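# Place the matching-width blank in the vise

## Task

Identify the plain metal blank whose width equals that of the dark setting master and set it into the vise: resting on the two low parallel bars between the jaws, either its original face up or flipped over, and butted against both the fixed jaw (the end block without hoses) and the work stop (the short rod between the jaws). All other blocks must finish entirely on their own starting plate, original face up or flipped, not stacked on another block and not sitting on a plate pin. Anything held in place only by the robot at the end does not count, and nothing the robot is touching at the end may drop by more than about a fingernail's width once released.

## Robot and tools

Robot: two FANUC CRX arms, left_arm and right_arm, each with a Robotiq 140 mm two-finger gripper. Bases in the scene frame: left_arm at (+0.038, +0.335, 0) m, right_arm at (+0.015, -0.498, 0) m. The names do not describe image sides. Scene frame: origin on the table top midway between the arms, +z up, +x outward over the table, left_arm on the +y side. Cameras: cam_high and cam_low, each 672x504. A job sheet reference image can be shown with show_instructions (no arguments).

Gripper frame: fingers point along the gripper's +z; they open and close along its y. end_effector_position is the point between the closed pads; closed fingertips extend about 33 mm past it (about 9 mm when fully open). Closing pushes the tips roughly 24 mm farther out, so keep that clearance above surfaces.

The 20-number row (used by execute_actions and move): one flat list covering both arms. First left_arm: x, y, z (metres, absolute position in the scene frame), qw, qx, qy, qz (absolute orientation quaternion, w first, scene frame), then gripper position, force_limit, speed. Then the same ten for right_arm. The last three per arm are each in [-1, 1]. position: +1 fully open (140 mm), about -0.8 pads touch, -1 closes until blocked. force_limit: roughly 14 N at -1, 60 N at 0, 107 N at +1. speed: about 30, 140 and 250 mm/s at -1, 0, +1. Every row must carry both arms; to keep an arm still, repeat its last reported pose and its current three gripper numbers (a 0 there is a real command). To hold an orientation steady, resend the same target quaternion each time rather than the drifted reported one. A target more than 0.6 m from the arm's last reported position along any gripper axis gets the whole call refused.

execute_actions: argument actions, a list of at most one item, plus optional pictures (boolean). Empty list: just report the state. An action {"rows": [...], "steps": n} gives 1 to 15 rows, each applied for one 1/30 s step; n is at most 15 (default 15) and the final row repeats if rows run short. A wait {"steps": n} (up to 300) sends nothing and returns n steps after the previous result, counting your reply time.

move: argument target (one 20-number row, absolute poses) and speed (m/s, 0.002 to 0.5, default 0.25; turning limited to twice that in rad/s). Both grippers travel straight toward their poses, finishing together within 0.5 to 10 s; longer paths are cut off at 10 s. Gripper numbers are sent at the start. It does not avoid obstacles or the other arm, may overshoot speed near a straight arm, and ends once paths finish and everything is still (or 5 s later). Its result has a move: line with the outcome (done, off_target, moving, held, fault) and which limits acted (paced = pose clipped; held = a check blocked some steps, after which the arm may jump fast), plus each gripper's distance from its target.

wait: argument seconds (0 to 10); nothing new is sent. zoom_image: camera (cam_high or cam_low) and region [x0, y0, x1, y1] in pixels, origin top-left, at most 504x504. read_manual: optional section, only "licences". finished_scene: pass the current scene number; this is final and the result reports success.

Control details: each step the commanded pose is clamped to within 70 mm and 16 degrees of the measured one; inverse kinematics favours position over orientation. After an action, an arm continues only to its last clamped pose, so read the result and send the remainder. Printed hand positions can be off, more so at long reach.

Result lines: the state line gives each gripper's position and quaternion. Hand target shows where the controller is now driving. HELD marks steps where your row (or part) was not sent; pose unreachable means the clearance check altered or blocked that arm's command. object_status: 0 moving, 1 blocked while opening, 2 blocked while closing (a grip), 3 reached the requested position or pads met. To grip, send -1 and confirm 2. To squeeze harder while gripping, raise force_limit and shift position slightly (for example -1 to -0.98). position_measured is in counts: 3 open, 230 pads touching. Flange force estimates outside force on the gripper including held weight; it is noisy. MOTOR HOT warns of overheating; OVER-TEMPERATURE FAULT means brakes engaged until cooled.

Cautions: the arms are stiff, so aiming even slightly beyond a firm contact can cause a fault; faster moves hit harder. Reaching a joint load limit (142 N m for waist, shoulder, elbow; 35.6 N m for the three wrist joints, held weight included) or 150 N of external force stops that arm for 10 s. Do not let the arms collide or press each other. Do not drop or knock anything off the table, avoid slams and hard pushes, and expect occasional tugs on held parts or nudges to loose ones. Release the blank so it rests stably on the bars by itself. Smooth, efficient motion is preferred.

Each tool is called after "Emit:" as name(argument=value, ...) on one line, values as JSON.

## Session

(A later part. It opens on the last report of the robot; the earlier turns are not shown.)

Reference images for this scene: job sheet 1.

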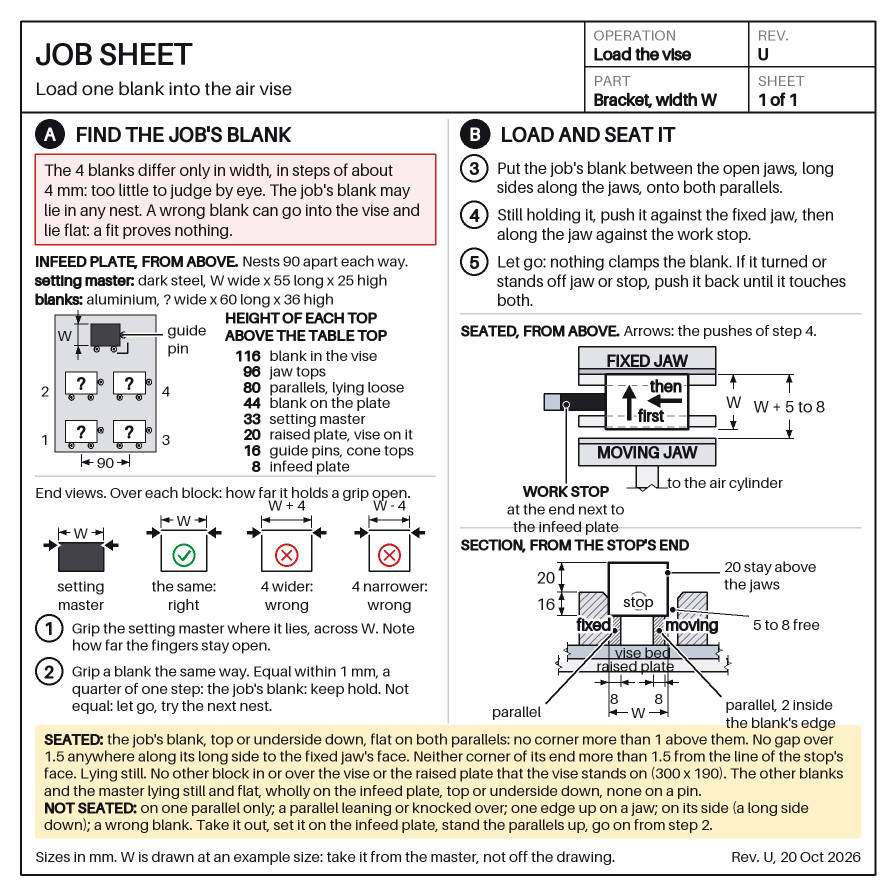

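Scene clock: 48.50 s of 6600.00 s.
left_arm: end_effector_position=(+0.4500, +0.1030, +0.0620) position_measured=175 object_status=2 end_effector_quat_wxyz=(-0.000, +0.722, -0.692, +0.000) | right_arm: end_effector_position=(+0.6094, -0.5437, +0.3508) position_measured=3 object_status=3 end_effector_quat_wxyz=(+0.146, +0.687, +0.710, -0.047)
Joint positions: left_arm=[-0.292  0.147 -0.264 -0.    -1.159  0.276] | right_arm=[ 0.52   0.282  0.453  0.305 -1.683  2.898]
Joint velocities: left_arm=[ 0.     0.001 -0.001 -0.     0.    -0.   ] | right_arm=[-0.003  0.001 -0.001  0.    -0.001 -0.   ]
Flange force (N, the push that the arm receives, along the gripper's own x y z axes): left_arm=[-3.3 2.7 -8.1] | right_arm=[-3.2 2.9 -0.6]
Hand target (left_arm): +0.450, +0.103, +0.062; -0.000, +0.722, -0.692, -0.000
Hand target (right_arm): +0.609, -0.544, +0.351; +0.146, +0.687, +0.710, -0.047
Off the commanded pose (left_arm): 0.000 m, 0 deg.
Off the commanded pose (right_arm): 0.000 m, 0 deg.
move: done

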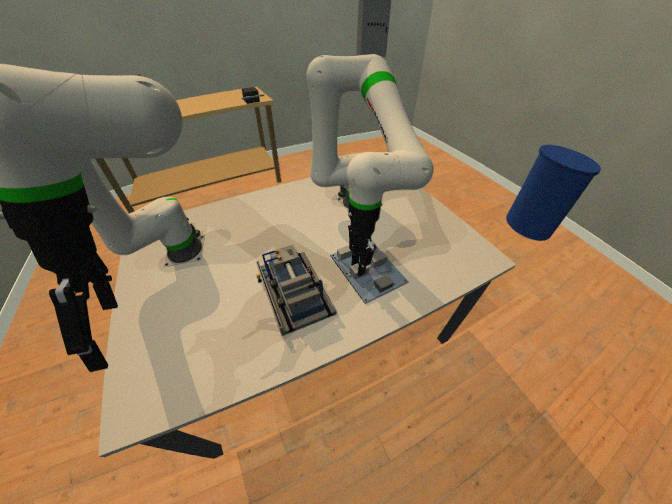

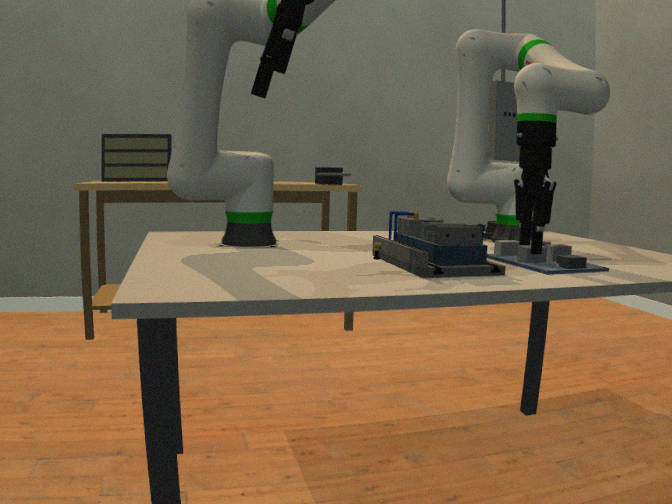

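Emit:
move(target=[0.45,0.103,0.062,0,0.722,-0.692,0,-0.02,-0.6,0,0.6094,-0.5437,0.3508,0.146,0.687,0.710,-0.047,1,0,0])

Emit:
move(target=[0.45,0.103,0.09,0,0.722,-0.692,0,-0.02,-0.6,0,0.6094,-0.5437,0.3508,0.146,0.687,0.710,-0.047,1,0,0])

Emit:
move(target=[0.361,0.186,0.088,0,0.722,-0.692,0,-0.02,-0.6,0,0.6094,-0.5437,0.3508,0.146,0.687,0.710,-0.047,1,0,0])

Emit:
move(target=[0.361,0.186,0.062,0,0.722,-0.692,0,-0.02,-0.6,0,0.6094,-0.5437,0.3508,0.146,0.687,0.710,-0.047,1,0,0], speed=0.04)

Emit:
move(target=[0.361,0.186,0.062,0,0.722,-0.692,0,-1,-0.6,-0.7,0.6094,-0.5437,0.3508,0.146,0.687,0.710,-0.047,1,0,0])

Emit:
zoom_image(camera="cam_high", region=[320, 200, 440, 290])

Emit:
zoom_image(camera="cam_high", region=[270, 264, 330, 319])

Scene clock: 62.37 s of 6600.00 s.
left_arm: end_effector_position=(+0.4499, +0.1030, +0.0619) position_measured=131 object_status=3 end_effector_quat_wxyz=(+0.000, +0.722, -0.692, -0.000) | right_arm: end_effector_position=(+0.6094, -0.5437, +0.3508) position_measured=3 object_status=3 end_effector_quat_wxyz=(+0.146, +0.687, +0.710, -0.047)
Joint positions: left_arm=[-0.292  0.147 -0.265 -0.    -1.159  0.276] | right_arm=[ 0.52   0.282  0.453  0.305 -1.683  2.898]
Joint velocities: left_arm=[ 0.     0.001 -0.001 -0.    -0.001 -0.   ] | right_arm=[ 0.     0.    -0.     0.     0.001  0.   ]
Flange force (N, the push that the arm receives, along the gripper's own x y z axes): left_arm=[-4.1 3.2 3.4] | right_arm=[-1.8 4.7 -2.9]
Hand target (left_arm): +0.450, +0.103, +0.062; +0.000, +0.722, -0.692, -0.000
Hand target (right_arm): +0.609, -0.544, +0.351; +0.146, +0.687, +0.710, -0.047
Off the commanded pose (left_arm): 0.000 m, 0 deg.
Off the commanded pose (right_arm): 0.000 m, 0 deg.
After step 90, 10.17 s passed at rest.
move: done

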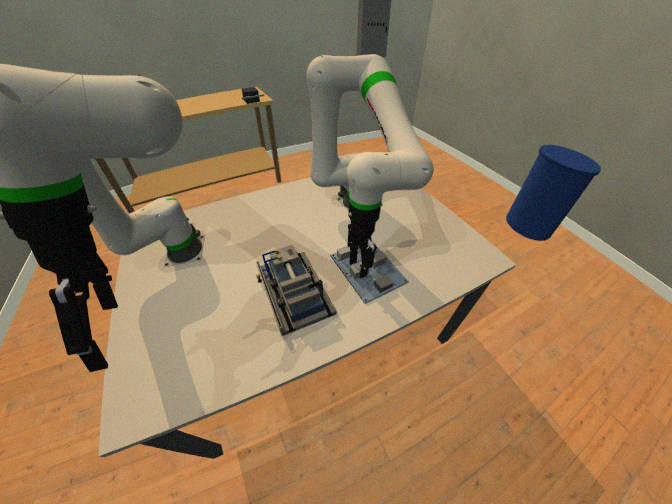

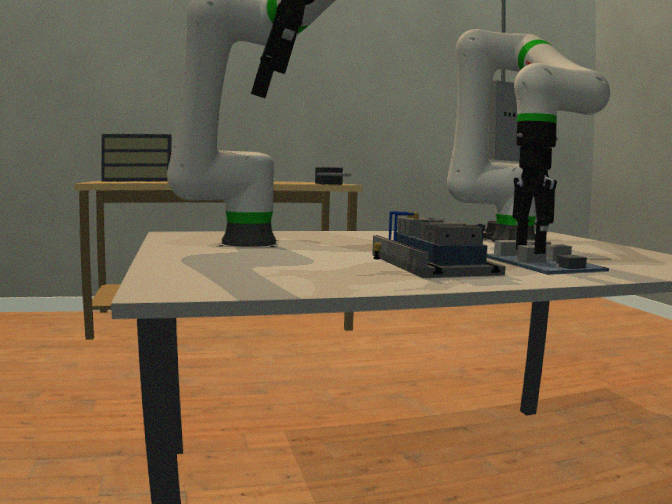

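Scene clock: 63.10 s of 6600.00 s.
left_arm: end_effector_position=(+0.4500, +0.1030, +0.0899) position_measured=131 object_status=3 end_effector_quat_wxyz=(+0.000, +0.722, -0.692, -0.000) | right_arm: end_effector_position=(+0.6094, -0.5437, +0.3508) position_measured=3 object_status=3 end_effector_quat_wxyz=(+0.146, +0.687, +0.710, -0.047)
Joint positions: left_arm=[-0.292  0.121 -0.224 -0.    -1.226  0.276] | right_arm=[ 0.52   0.282  0.453  0.305 -1.683  2.898]
Joint velocities: left_arm=[-0.001 -0.001  0.002 -0.001 -0.003 -0.   ] | right_arm=[ 0.    -0.001  0.    -0.     0.     0.   ]
Flange force (N, the push that the arm receives, along the gripper's own x y z axes): left_arm=[-4.7 5.0 3.1] | right_arm=[-1.1 1.6 -0.9]
Hand target (left_arm): +0.450, +0.103, +0.090; -0.000, +0.722, -0.692, -0.000
Hand target (right_arm): +0.609, -0.544, +0.351; +0.146, +0.687, +0.710, -0.047
Off the commanded pose (left_arm): 0.000 m, 0 deg.
Off the commanded pose (right_arm): 0.000 m, 0 deg.
move: done

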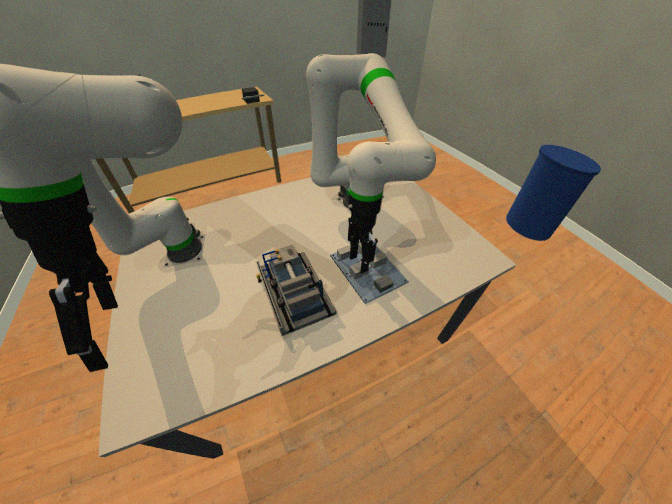

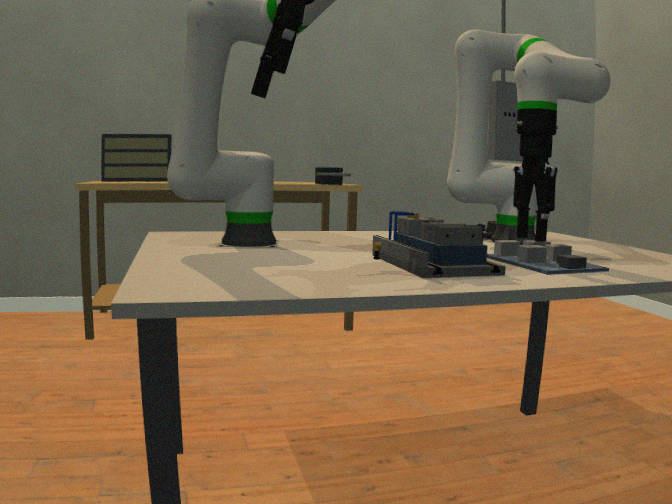

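Scene clock: 64.10 s of 6600.00 s.
left_arm: end_effector_position=(+0.3609, +0.1860, +0.0880) position_measured=131 object_status=3 end_effector_quat_wxyz=(-0.000, +0.722, -0.692, -0.000) | right_arm: end_effector_position=(+0.6094, -0.5437, +0.3508) position_measured=3 object_status=3 end_effector_quat_wxyz=(+0.146, +0.687, +0.710, -0.047)
Joint positions: left_arm=[-0.116 -0.183 -0.523 -0.    -1.231  0.1  ] | right_arm=[ 0.52   0.282  0.453  0.305 -1.683  2.898]
Joint velocities: left_arm=[ 0.005 -0.003 -0.002  0.001 -0.001 -0.005] | right_arm=[-0.     0.    -0.    -0.001  0.    -0.   ]
Flange force (N, the push that the arm receives, along the gripper's own x y z axes): left_arm=[-2.6 1.9 3.3] | right_arm=[-0.5 2.6 -1.9]
Hand target (left_arm): +0.361, +0.186, +0.088; -0.000, +0.722, -0.692, -0.000
Hand target (right_arm): +0.609, -0.544, +0.351; +0.146, +0.687, +0.710, -0.047
Off the commanded pose (left_arm): 0.000 m, 0 deg.
Off the commanded pose (right_arm): 0.000 m, 0 deg.
move: done

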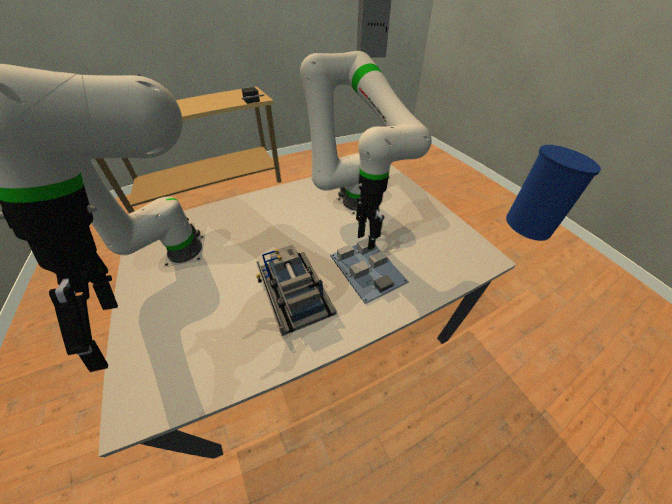

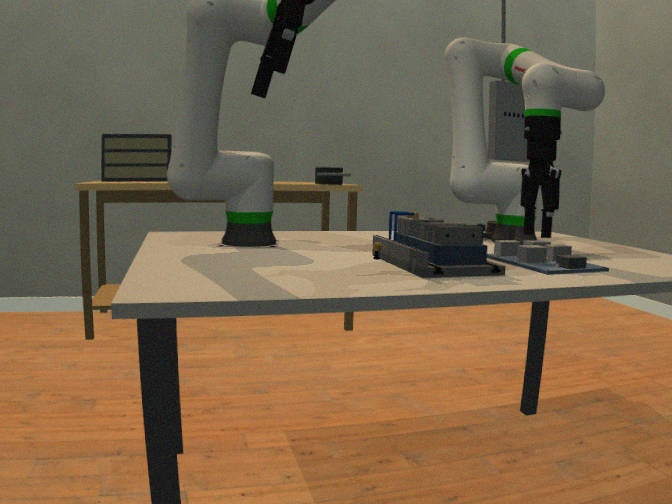

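Scene clock: 65.07 s of 6600.00 s.
left_arm: end_effector_position=(+0.3610, +0.1860, +0.0621) position_measured=131 object_status=3 end_effector_quat_wxyz=(+0.000, +0.722, -0.692, +0.000) | right_arm: end_effector_position=(+0.6094, -0.5437, +0.3508) position_measured=3 object_status=3 end_effector_quat_wxyz=(+0.146, +0.687, +0.710, -0.047)
Joint positions: left_arm=[-0.115 -0.156 -0.566  0.    -1.161  0.099] | right_arm=[ 0.52   0.282  0.453  0.305 -1.683  2.898]
Joint velocities: left_arm=[-0.001  0.    -0.002  0.     0.002 -0.001] | right_arm=[ 0.002 -0.    -0.    -0.     0.001 -0.   ]
Flange force (N, the push that the arm receives, along the gripper's own x y z axes): left_arm=[-2.3 2.8 5.8] | right_arm=[-1.2 2.7 -0.3]
Hand target (left_arm): +0.361, +0.186, +0.062; +0.000, +0.722, -0.692, +0.000
Hand target (right_arm): +0.609, -0.544, +0.351; +0.146, +0.687, +0.710, -0.047
Off the commanded pose (left_arm): 0.000 m, 0 deg.
Off the commanded pose (right_arm): 0.000 m, 0 deg.
move: done

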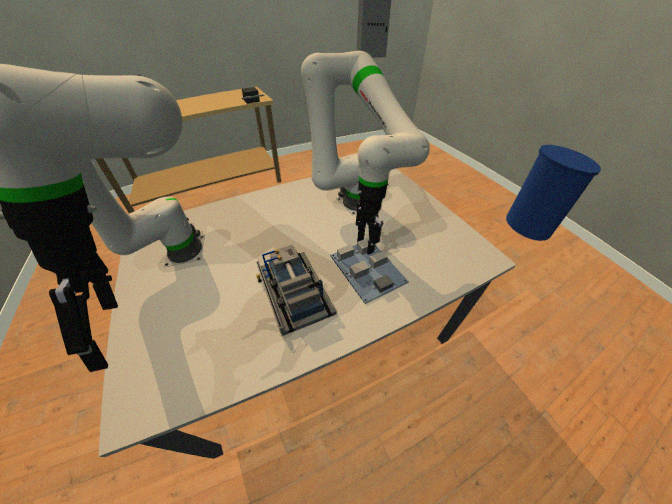

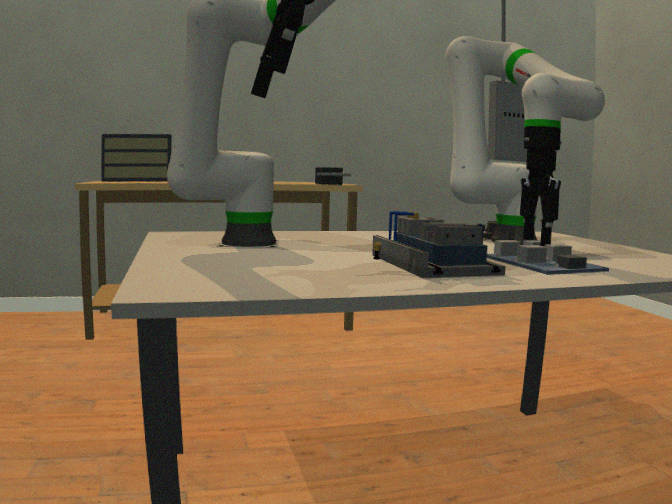

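Scene clock: 65.77 s of 6600.00 s.
left_arm: end_effector_position=(+0.3610, +0.1860, +0.0620) position_measured=168 object_status=2 end_effector_quat_wxyz=(+0.000, +0.722, -0.692, +0.000) | right_arm: end_effector_position=(+0.6094, -0.5437, +0.3508) position_measured=3 object_status=3 end_effector_quat_wxyz=(+0.146, +0.687, +0.710, -0.047)
Joint positions: left_arm=[-0.115 -0.156 -0.566  0.    -1.161  0.099] | right_arm=[ 0.52   0.282  0.453  0.305 -1.683  2.898]
Joint velocities: left_arm=[ 0.001  0.001 -0.001  0.002 -0.    -0.   ] | right_arm=[ 0.003 -0.001 -0.    -0.001 -0.     0.   ]
Flange force (N, the push that the arm receives, along the gripper's own x y z axes): left_arm=[-7.0 4.5 -10.6] | right_arm=[-0.9 2.3 -0.9]
Hand target (left_arm): +0.361, +0.186, +0.062; +0.000, +0.722, -0.692, +0.000
Hand target (right_arm): +0.609, -0.544, +0.351; +0.146, +0.687, +0.710, -0.047
Off the commanded pose (left_arm): 0.000 m, 0 deg.
Off the commanded pose (right_arm): 0.000 m, 0 deg.
move: done

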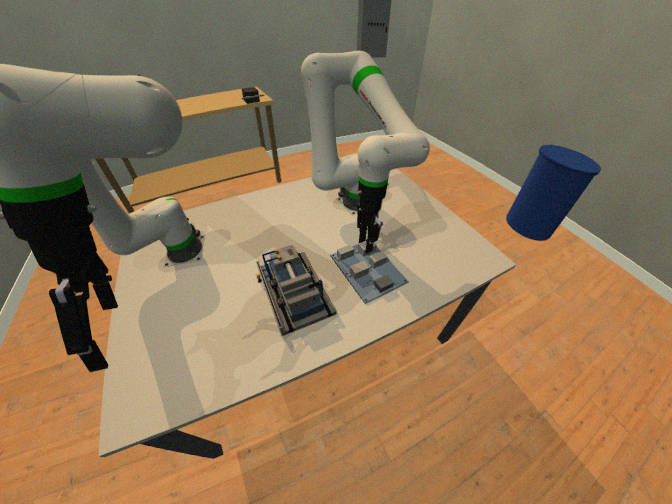

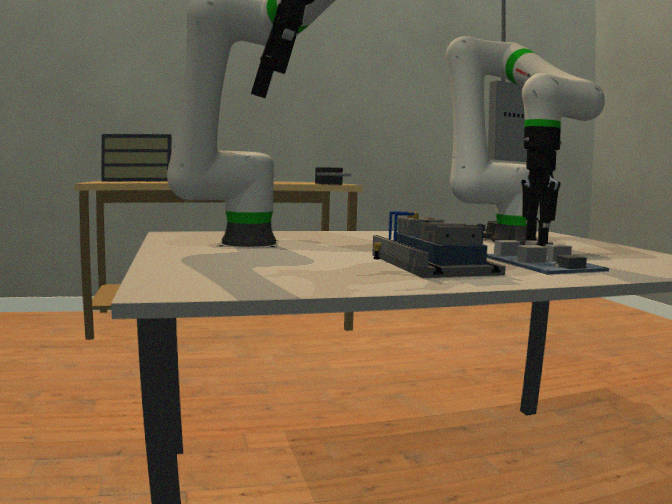

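Region (320, 200, 440, 290) of cam_high's 672x504 image, scaled by 4.200, with more detail than that image has; it fills the top 378 rows of this view, and the rest is white.

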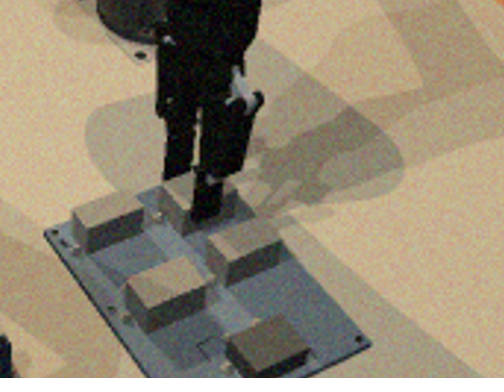

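Region (270, 264, 330, 319) of cam_high's 672x504 image, scaled by 8.400, with more detail than that image has; it fills the top 462 rows of this view, and the rest is white.

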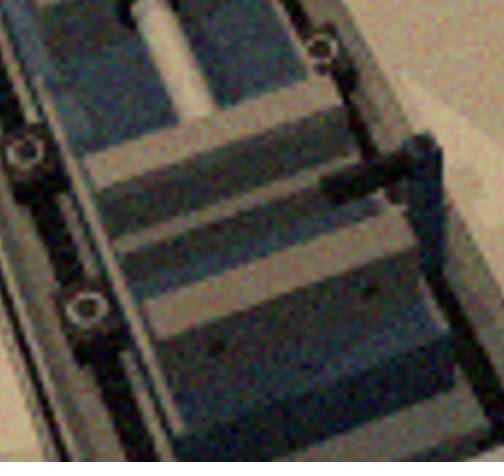

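Emit:
move(target=[0.361,0.186,0.17,0,0.722,-0.692,0,-0.98,0,-0.7,0.6094,-0.5437,0.3508,0.146,0.687,0.710,-0.047,1,0,0], speed=0.15)

Emit:
move(target=[0.4755,-0.146,0.166,0,0.696,-0.718,0,-0.98,0,-0.7,0.6094,-0.5437,0.3508,0.146,0.687,0.710,-0.047,1,0,0])

Emit:
move(target=[0.4755,-0.146,0.151,0,0.696,-0.718,0,-0.98,0,-0.7,0.6094,-0.5437,0.3508,0.146,0.687,0.710,-0.047,1,0,0], speed=0.03)

Emit:
zoom_image(camera="cam_high", region=[270, 264, 330, 319])

Emit:
zoom_image(camera="cam_low", region=[410, 190, 490, 250])

Scene clock: 81.03 s of 6600.00 s.
left_arm: end_effector_position=(+0.3611, +0.1859, +0.1699) position_measured=171 object_status=2 end_effector_quat_wxyz=(+0.000, +0.722, -0.692, +0.000) | right_arm: end_effector_position=(+0.6094, -0.5437, +0.3508) position_measured=3 object_status=3 end_effector_quat_wxyz=(+0.146, +0.687, +0.710, -0.047)
Joint positions: left_arm=[-0.115 -0.235 -0.368  0.    -1.437  0.1  ] | right_arm=[ 0.52   0.282  0.453  0.305 -1.683  2.898]
Joint velocities: left_arm=[-0.    -0.002  0.003 -0.003 -0.002 -0.   ] | right_arm=[-0.001  0.001  0.    -0.001  0.001 -0.   ]
Flange force (N, the push that the arm receives, along the gripper's own x y z axes): left_arm=[-6.5 5.7 11.0] | right_arm=[-1.8 1.8 -0.9]
Hand target (left_arm): +0.361, +0.186, +0.170; -0.000, +0.722, -0.692, -0.000
Hand target (right_arm): +0.609, -0.544, +0.351; +0.146, +0.687, +0.710, -0.047
Off the commanded pose (left_arm): 0.000 m, 0 deg.
Off the commanded pose (right_arm): 0.000 m, 0 deg.
After step 90, 11.13 s passed at rest.
move: done

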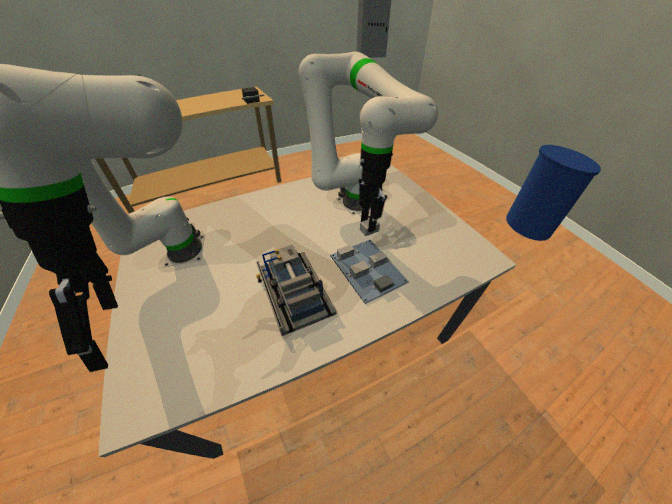

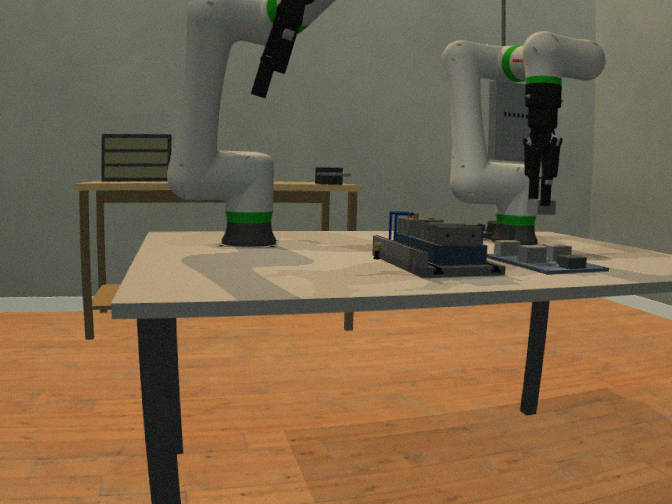

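Scene clock: 83.00 s of 6600.00 s.
left_arm: end_effector_position=(+0.4759, -0.1463, +0.1658) position_measured=171 object_status=2 end_effector_quat_wxyz=(-0.000, -0.696, +0.718, -0.001) | right_arm: end_effector_position=(+0.6094, -0.5437, +0.3508) position_measured=3 object_status=3 end_effector_quat_wxyz=(+0.146, +0.687, +0.710, -0.047)
Joint positions: left_arm=[-0.689  0.529  0.491  0.001 -1.531  0.6  ] | right_arm=[ 0.52   0.282  0.453  0.305 -1.683  2.898]
Joint velocities: left_arm=[-0.     0.003  0.006 -0.001 -0.003  0.001] | right_arm=[-0.001 -0.001  0.001  0.001 -0.001  0.   ]
Flange force (N, the push that the arm receives, along the gripper's own x y z axes): left_arm=[-4.3 4.4 7.2] | right_arm=[-1.4 1.4 -0.5]
Hand target (left_arm): +0.476, -0.146, +0.166; +0.000, +0.696, -0.718, +0.000
Hand target (right_arm): +0.609, -0.544, +0.351; +0.146, +0.687, +0.710, -0.047
Off the commanded pose (left_arm): 0.001 m, 0 deg.
Off the commanded pose (right_arm): 0.000 m, 0 deg.
move: done

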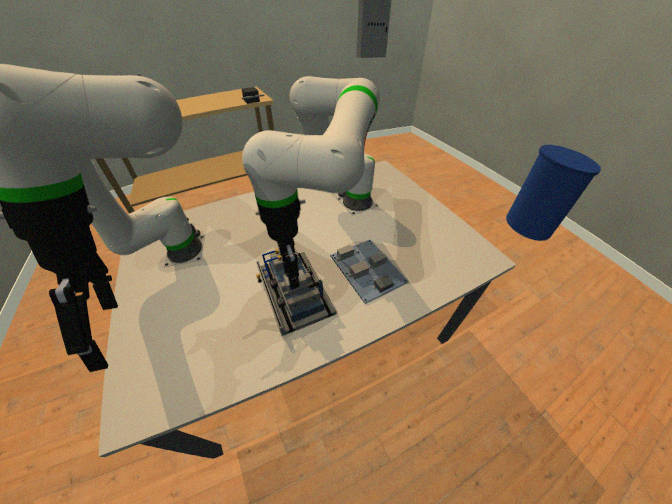

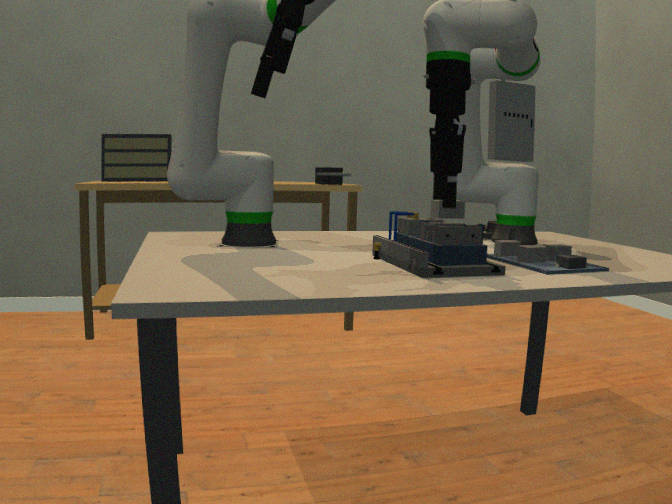

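Scene clock: 83.77 s of 6600.00 s.
left_arm: end_effector_position=(+0.4755, -0.1460, +0.1511) position_measured=171 object_status=2 end_effector_quat_wxyz=(+0.000, -0.696, +0.718, -0.000) | right_arm: end_effector_position=(+0.6094, -0.5437, +0.3508) position_measured=3 object_status=3 end_effector_quat_wxyz=(+0.146, +0.687, +0.710, -0.047)
Joint positions: left_arm=[-0.69   0.531  0.459 -0.    -1.499  0.6  ] | right_arm=[ 0.52   0.282  0.453  0.305 -1.683  2.898]
Joint velocities: left_arm=[-0.001  0.    -0.002 -0.     0.002  0.002] | right_arm=[-0.002  0.    -0.    -0.001 -0.     0.   ]
Flange force (N, the push that the arm receives, along the gripper's own x y z axes): left_arm=[-3.3 2.6 5.4] | right_arm=[-1.2 2.8 -1.7]
Hand target (left_arm): +0.475, -0.146, +0.151; -0.000, +0.696, -0.718, -0.000
Hand target (right_arm): +0.609, -0.544, +0.351; +0.146, +0.687, +0.710, -0.047
Off the commanded pose (left_arm): 0.000 m, 0 deg.
Off the commanded pose (right_arm): 0.000 m, 0 deg.
move: done

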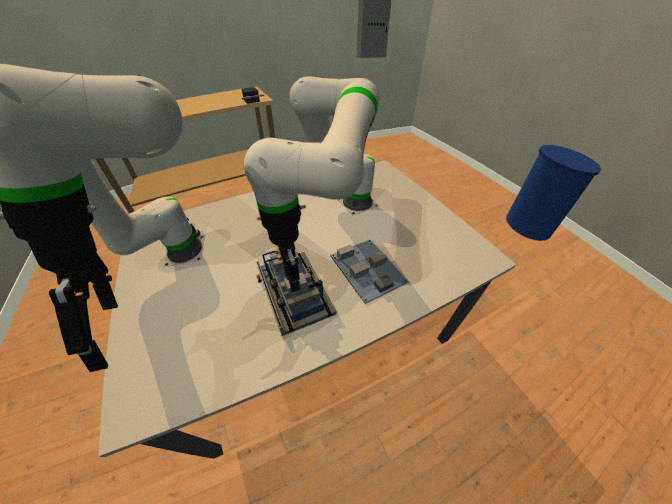

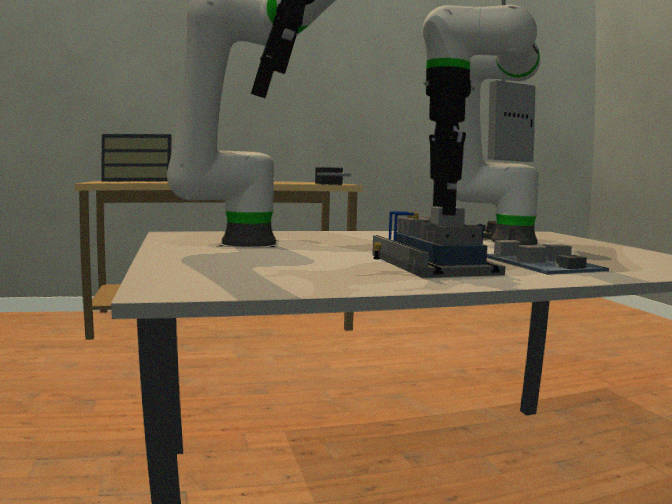

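Region (270, 264, 330, 319) of cam_high's 672x504 image, scaled by 8.400, with more detail than that image has; it fills the top 462 rows of this view, and the rest is white.

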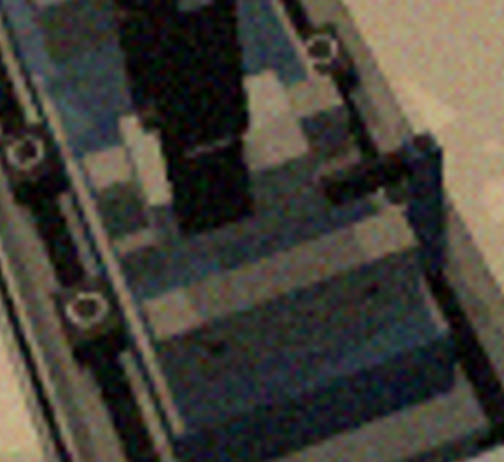

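Region (410, 190, 490, 250) of cam_low's 672x504 image, scaled by 6.300, with more detail than that image has; it fills the top 378 rows of this view, and the rest is white.

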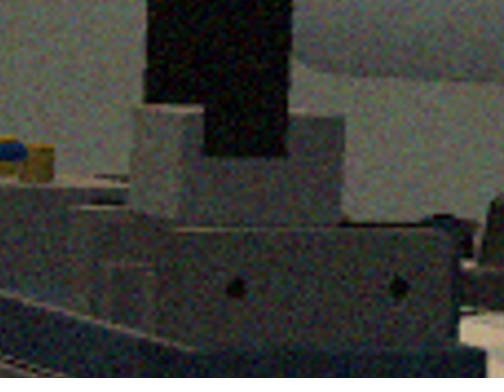

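Emit:
move(target=[0.477,-0.146,0.1475,0,0.696,-0.718,0,-0.98,0,-0.7,0.6094,-0.5437,0.3508,0.146,0.687,0.710,-0.047,1,0,0], speed=0.01)

Scene clock: 94.63 s of 6600.00 s.
left_arm: end_effector_position=(+0.4771, -0.1460, +0.1477) position_measured=171 object_status=2 end_effector_quat_wxyz=(+0.000, -0.696, +0.718, -0.000) | right_arm: end_effector_position=(+0.6094, -0.5437, +0.3508) position_measured=3 object_status=3 end_effector_quat_wxyz=(+0.146, +0.687, +0.710, -0.047)
Joint positions: left_arm=[-0.688  0.535  0.457  0.    -1.492  0.599] | right_arm=[ 0.52   0.282  0.453  0.305 -1.683  2.898]
Joint velocities: left_arm=[ 0.     0.002 -0.001 -0.001  0.001 -0.   ] | right_arm=[-0.001 -0.     0.    -0.001 -0.001 -0.   ]
Flange force (N, the push that the arm receives, along the gripper's own x y z axes): left_arm=[-6.7 -0.8 -5.4] | right_arm=[-2.1 4.0 -2.3]
Hand target (left_arm): +0.477, -0.146, +0.147; -0.000, +0.696, -0.718, -0.000
Hand target (right_arm): +0.609, -0.544, +0.351; +0.146, +0.687, +0.710, -0.047
Off the commanded pose (left_arm): 0.000 m, 0 deg.
Off the commanded pose (right_arm): 0.000 m, 0 deg.
After step 90, 7.17 s passed at rest.
move: done

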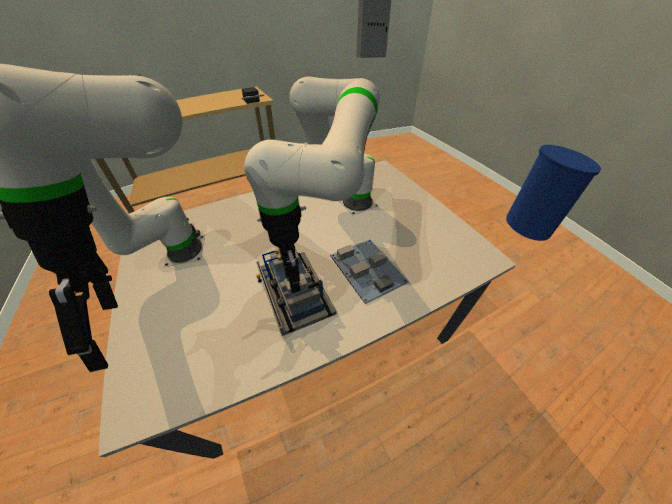

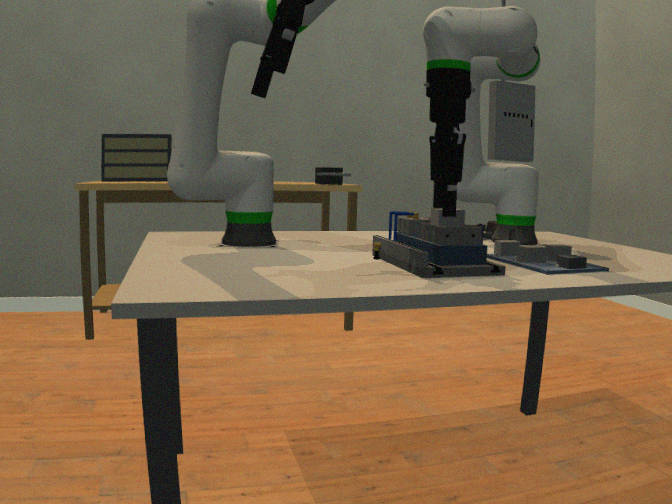

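Emit:
move(target=[0.4815,-0.146,0.1478,0,0.696,-0.718,0,-0.98,0,-0.7,0.6094,-0.5437,0.3508,0.146,0.687,0.710,-0.047,1,0,0], speed=0.01)

Emit:
move(target=[0.4815,-0.146,0.1455,0,0.696,-0.718,0,-0.98,0,-0.7,0.6094,-0.5437,0.3508,0.146,0.687,0.710,-0.047,1,0,0], speed=0.01)

Emit:
zoom_image(camera="cam_high", region=[270, 264, 330, 319])

Scene clock: 101.40 s of 6600.00 s.
left_arm: end_effector_position=(+0.4814, -0.1460, +0.1478) position_measured=171 object_status=2 end_effector_quat_wxyz=(-0.000, -0.696, +0.718, +0.000) | right_arm: end_effector_position=(+0.6094, -0.5437, +0.3508) position_measured=3 object_status=3 end_effector_quat_wxyz=(+0.146, +0.687, +0.710, -0.047)
Joint positions: left_arm=[-0.684  0.543  0.469  0.    -1.497  0.595] | right_arm=[ 0.52   0.282  0.453  0.305 -1.683  2.898]
Joint velocities: left_arm=[ 0.     0.002  0.002  0.002 -0.    -0.001] | right_arm=[ 0.    -0.    -0.001  0.001  0.001  0.   ]
Flange force (N, the push that the arm receives, along the gripper's own x y z axes): left_arm=[-5.4 5.0 6.6] | right_arm=[-1.4 2.0 -0.5]
Hand target (left_arm): +0.482, -0.146, +0.148; -0.000, +0.696, -0.718, -0.000
Hand target (right_arm): +0.609, -0.544, +0.351; +0.146, +0.687, +0.710, -0.047
Off the commanded pose (left_arm): 0.000 m, 0 deg.
Off the commanded pose (right_arm): 0.000 m, 0 deg.
After step 90, 3.07 s passed at rest.
move: done

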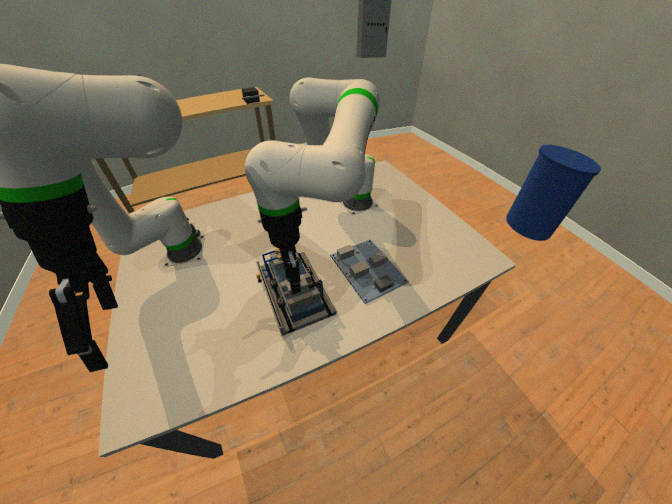

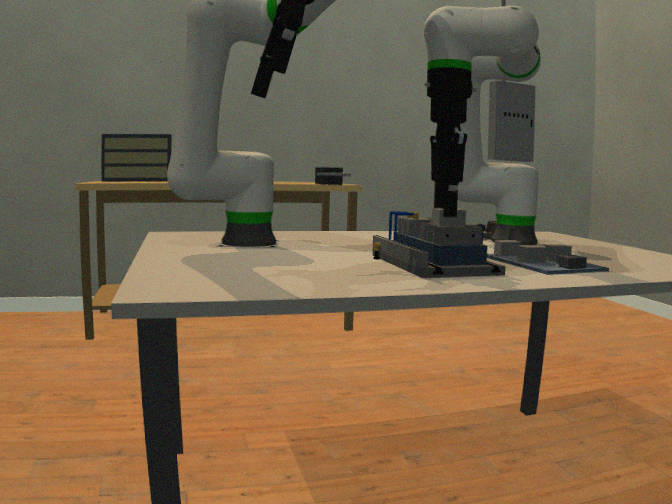

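Scene clock: 102.10 s of 6600.00 s.
left_arm: end_effector_position=(+0.4815, -0.1460, +0.1455) position_measured=171 object_status=2 end_effector_quat_wxyz=(-0.000, -0.696, +0.718, -0.000) | right_arm: end_effector_position=(+0.6094, -0.5437, +0.3508) position_measured=3 object_status=3 end_effector_quat_wxyz=(+0.146, +0.687, +0.710, -0.047)
Joint positions: left_arm=[-0.684  0.544  0.465  0.    -1.492  0.595] | right_arm=[ 0.52   0.282  0.453  0.305 -1.683  2.898]
Joint velocities: left_arm=[ 0.    -0.    -0.     0.     0.     0.002] | right_arm=[-0.001 -0.     0.     0.001  0.001 -0.   ]
Flange force (N, the push that the arm receives, along the gripper's own x y z axes): left_arm=[-5.3 4.1 6.4] | right_arm=[-1.6 3.5 -1.6]
Hand target (left_arm): +0.481, -0.146, +0.146; +0.000, +0.696, -0.718, -0.000
Hand target (right_arm): +0.609, -0.544, +0.351; +0.146, +0.687, +0.710, -0.047
Off the commanded pose (left_arm): 0.000 m, 0 deg.
Off the commanded pose (right_arm): 0.000 m, 0 deg.
move: done

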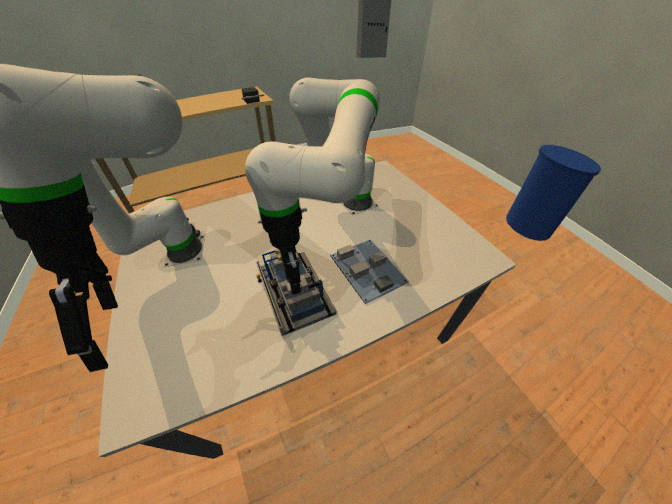

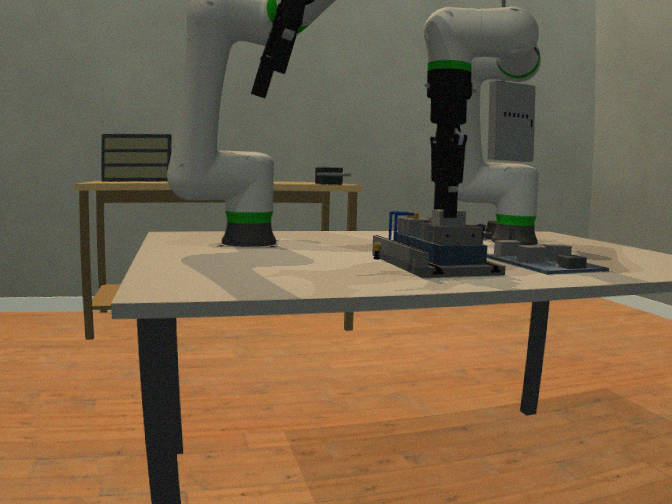

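Region (270, 264, 330, 319) of cam_high's 672x504 image, scaled by 8.400, with more detail than that image has; it fills the top 462 rows of this view, and the rest is white.

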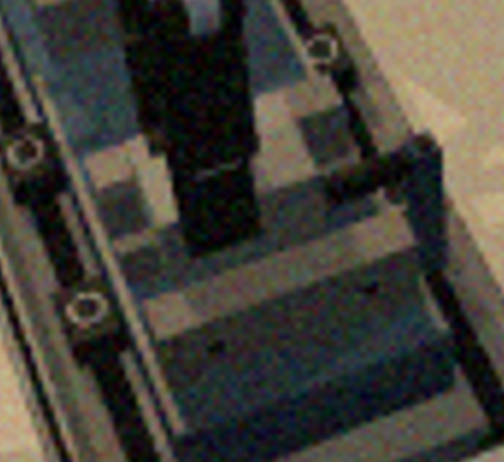

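Emit:
move(target=[0.4815,-0.147,0.142,0,0.696,-0.718,0,-0.98,0,-0.7,0.6094,-0.5437,0.3508,0.146,0.687,0.710,-0.047,1,0,0], speed=0.01)

Scene clock: 108.03 s of 6600.00 s.
left_arm: end_effector_position=(+0.4815, -0.1470, +0.1420) position_measured=171 object_status=2 end_effector_quat_wxyz=(+0.000, -0.696, +0.718, -0.000) | right_arm: end_effector_position=(+0.6094, -0.5437, +0.3508) position_measured=3 object_status=3 end_effector_quat_wxyz=(+0.146, +0.687, +0.710, -0.047)
Joint positions: left_arm=[-0.685  0.547  0.461 -0.    -1.485  0.596] | right_arm=[ 0.52   0.282  0.453  0.305 -1.683  2.898]
Joint velocities: left_arm=[ 0.    -0.001 -0.001 -0.     0.001  0.   ] | right_arm=[-0.001  0.    -0.     0.001 -0.    -0.   ]
Flange force (N, the push that the arm receives, along the gripper's own x y z axes): left_arm=[-6.3 3.2 6.6] | right_arm=[-1.6 3.4 -1.4]
Hand target (left_arm): +0.481, -0.147, +0.142; +0.000, +0.696, -0.718, +0.000
Hand target (right_arm): +0.609, -0.544, +0.351; +0.146, +0.687, +0.710, -0.047
Off the commanded pose (left_arm): 0.000 m, 0 deg.
Off the commanded pose (right_arm): 0.000 m, 0 deg.
After step 90, 2.23 s passed at rest.
move: done

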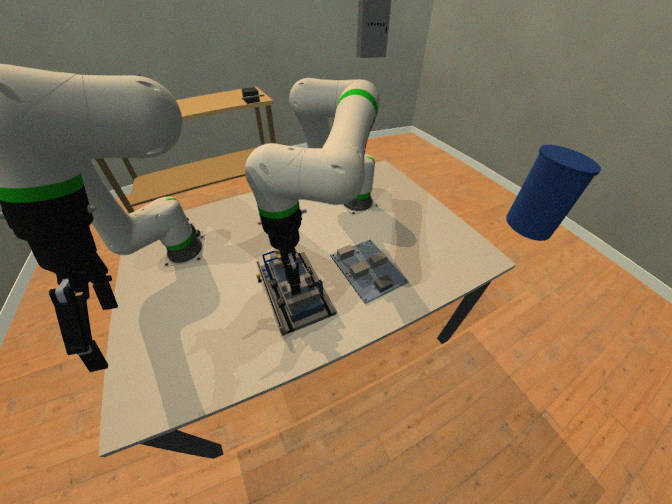

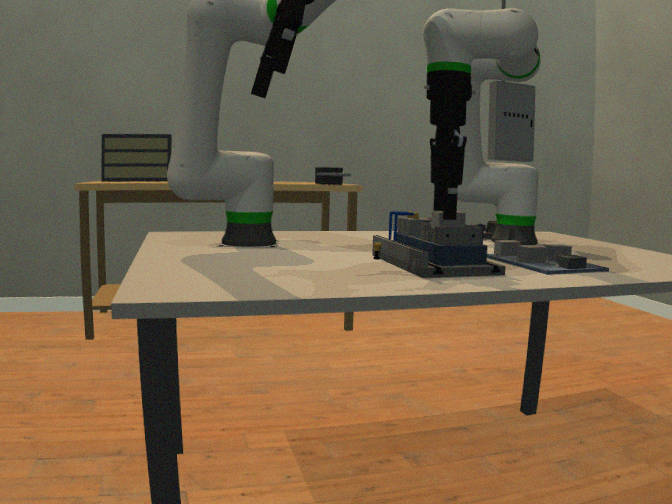

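Emit:
move(target=[0.4815,-0.147,0.1355,0,0.696,-0.718,0,-0.98,0,-0.7,0.6094,-0.5437,0.3508,0.146,0.687,0.710,-0.047,1,0,0], speed=0.01)

Emit:
zoom_image(camera="cam_high", region=[270, 264, 330, 319])

Emit:
zoom_image(camera="cam_low", region=[410, 190, 490, 250])

Scene clock: 115.50 s of 6600.00 s.
left_arm: end_effector_position=(+0.4815, -0.1470, +0.1355) position_measured=171 object_status=2 end_effector_quat_wxyz=(+0.000, -0.696, +0.718, +0.000) | right_arm: end_effector_position=(+0.6094, -0.5437, +0.3508) position_measured=3 object_status=3 end_effector_quat_wxyz=(+0.146, +0.687, +0.710, -0.047)
Joint positions: left_arm=[-0.685  0.548  0.448 -0.    -1.471  0.596] | right_arm=[ 0.52   0.282  0.453  0.305 -1.683  2.898]
Joint velocities: left_arm=[ 0.001  0.    -0.001 -0.001  0.001 -0.   ] | right_arm=[ 0.001  0.    -0.    -0.001 -0.    -0.   ]
Flange force (N, the push that the arm receives, along the gripper's own x y z axes): left_arm=[-4.4 2.9 4.6] | right_arm=[-0.5 2.9 -1.7]
Hand target (left_arm): +0.481, -0.147, +0.136; +0.000, +0.696, -0.718, -0.000
Hand target (right_arm): +0.609, -0.544, +0.351; +0.146, +0.687, +0.710, -0.047
Off the commanded pose (left_arm): 0.000 m, 0 deg.
Off the commanded pose (right_arm): 0.000 m, 0 deg.
After step 90, 3.60 s passed at rest.
move: done

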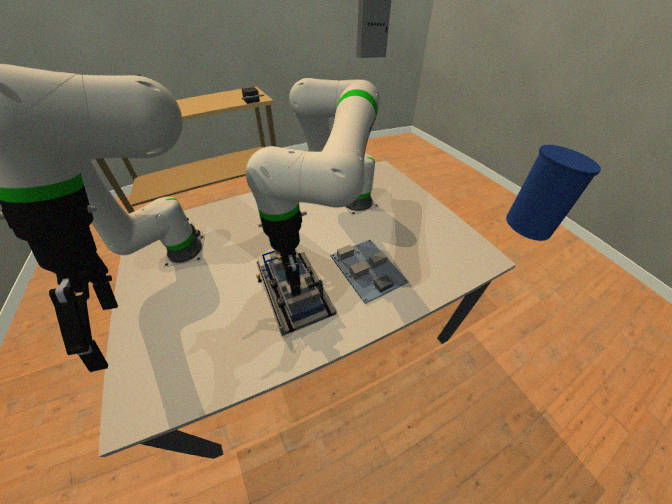

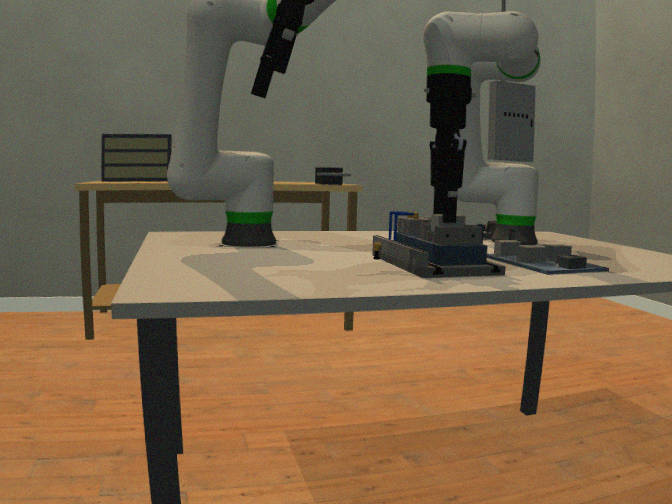

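Region (270, 264, 330, 319) of cam_high's 672x504 image, scaled by 8.400, with more detail than that image has; it fills the top 462 rows of this view, and the rest is white.

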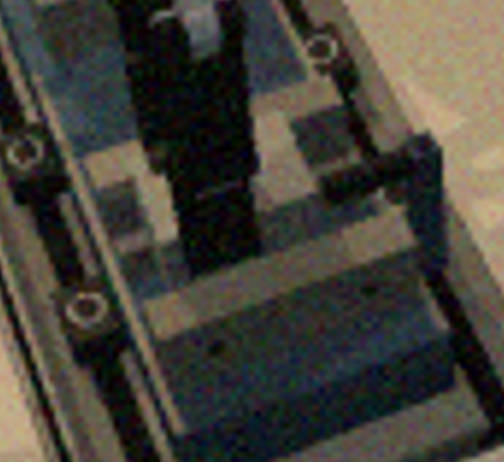

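Region (410, 190, 490, 250) of cam_low's 672x504 image, scaled by 6.300, with more detail than that image has; it fills the top 378 rows of this view, and the rest is white.

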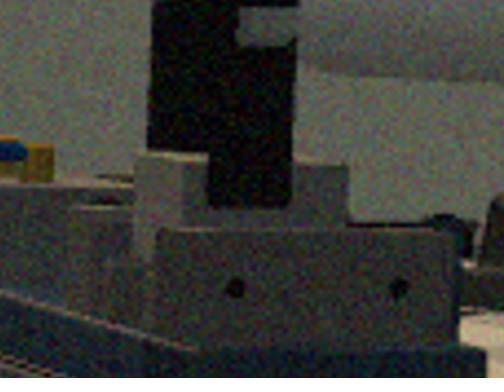

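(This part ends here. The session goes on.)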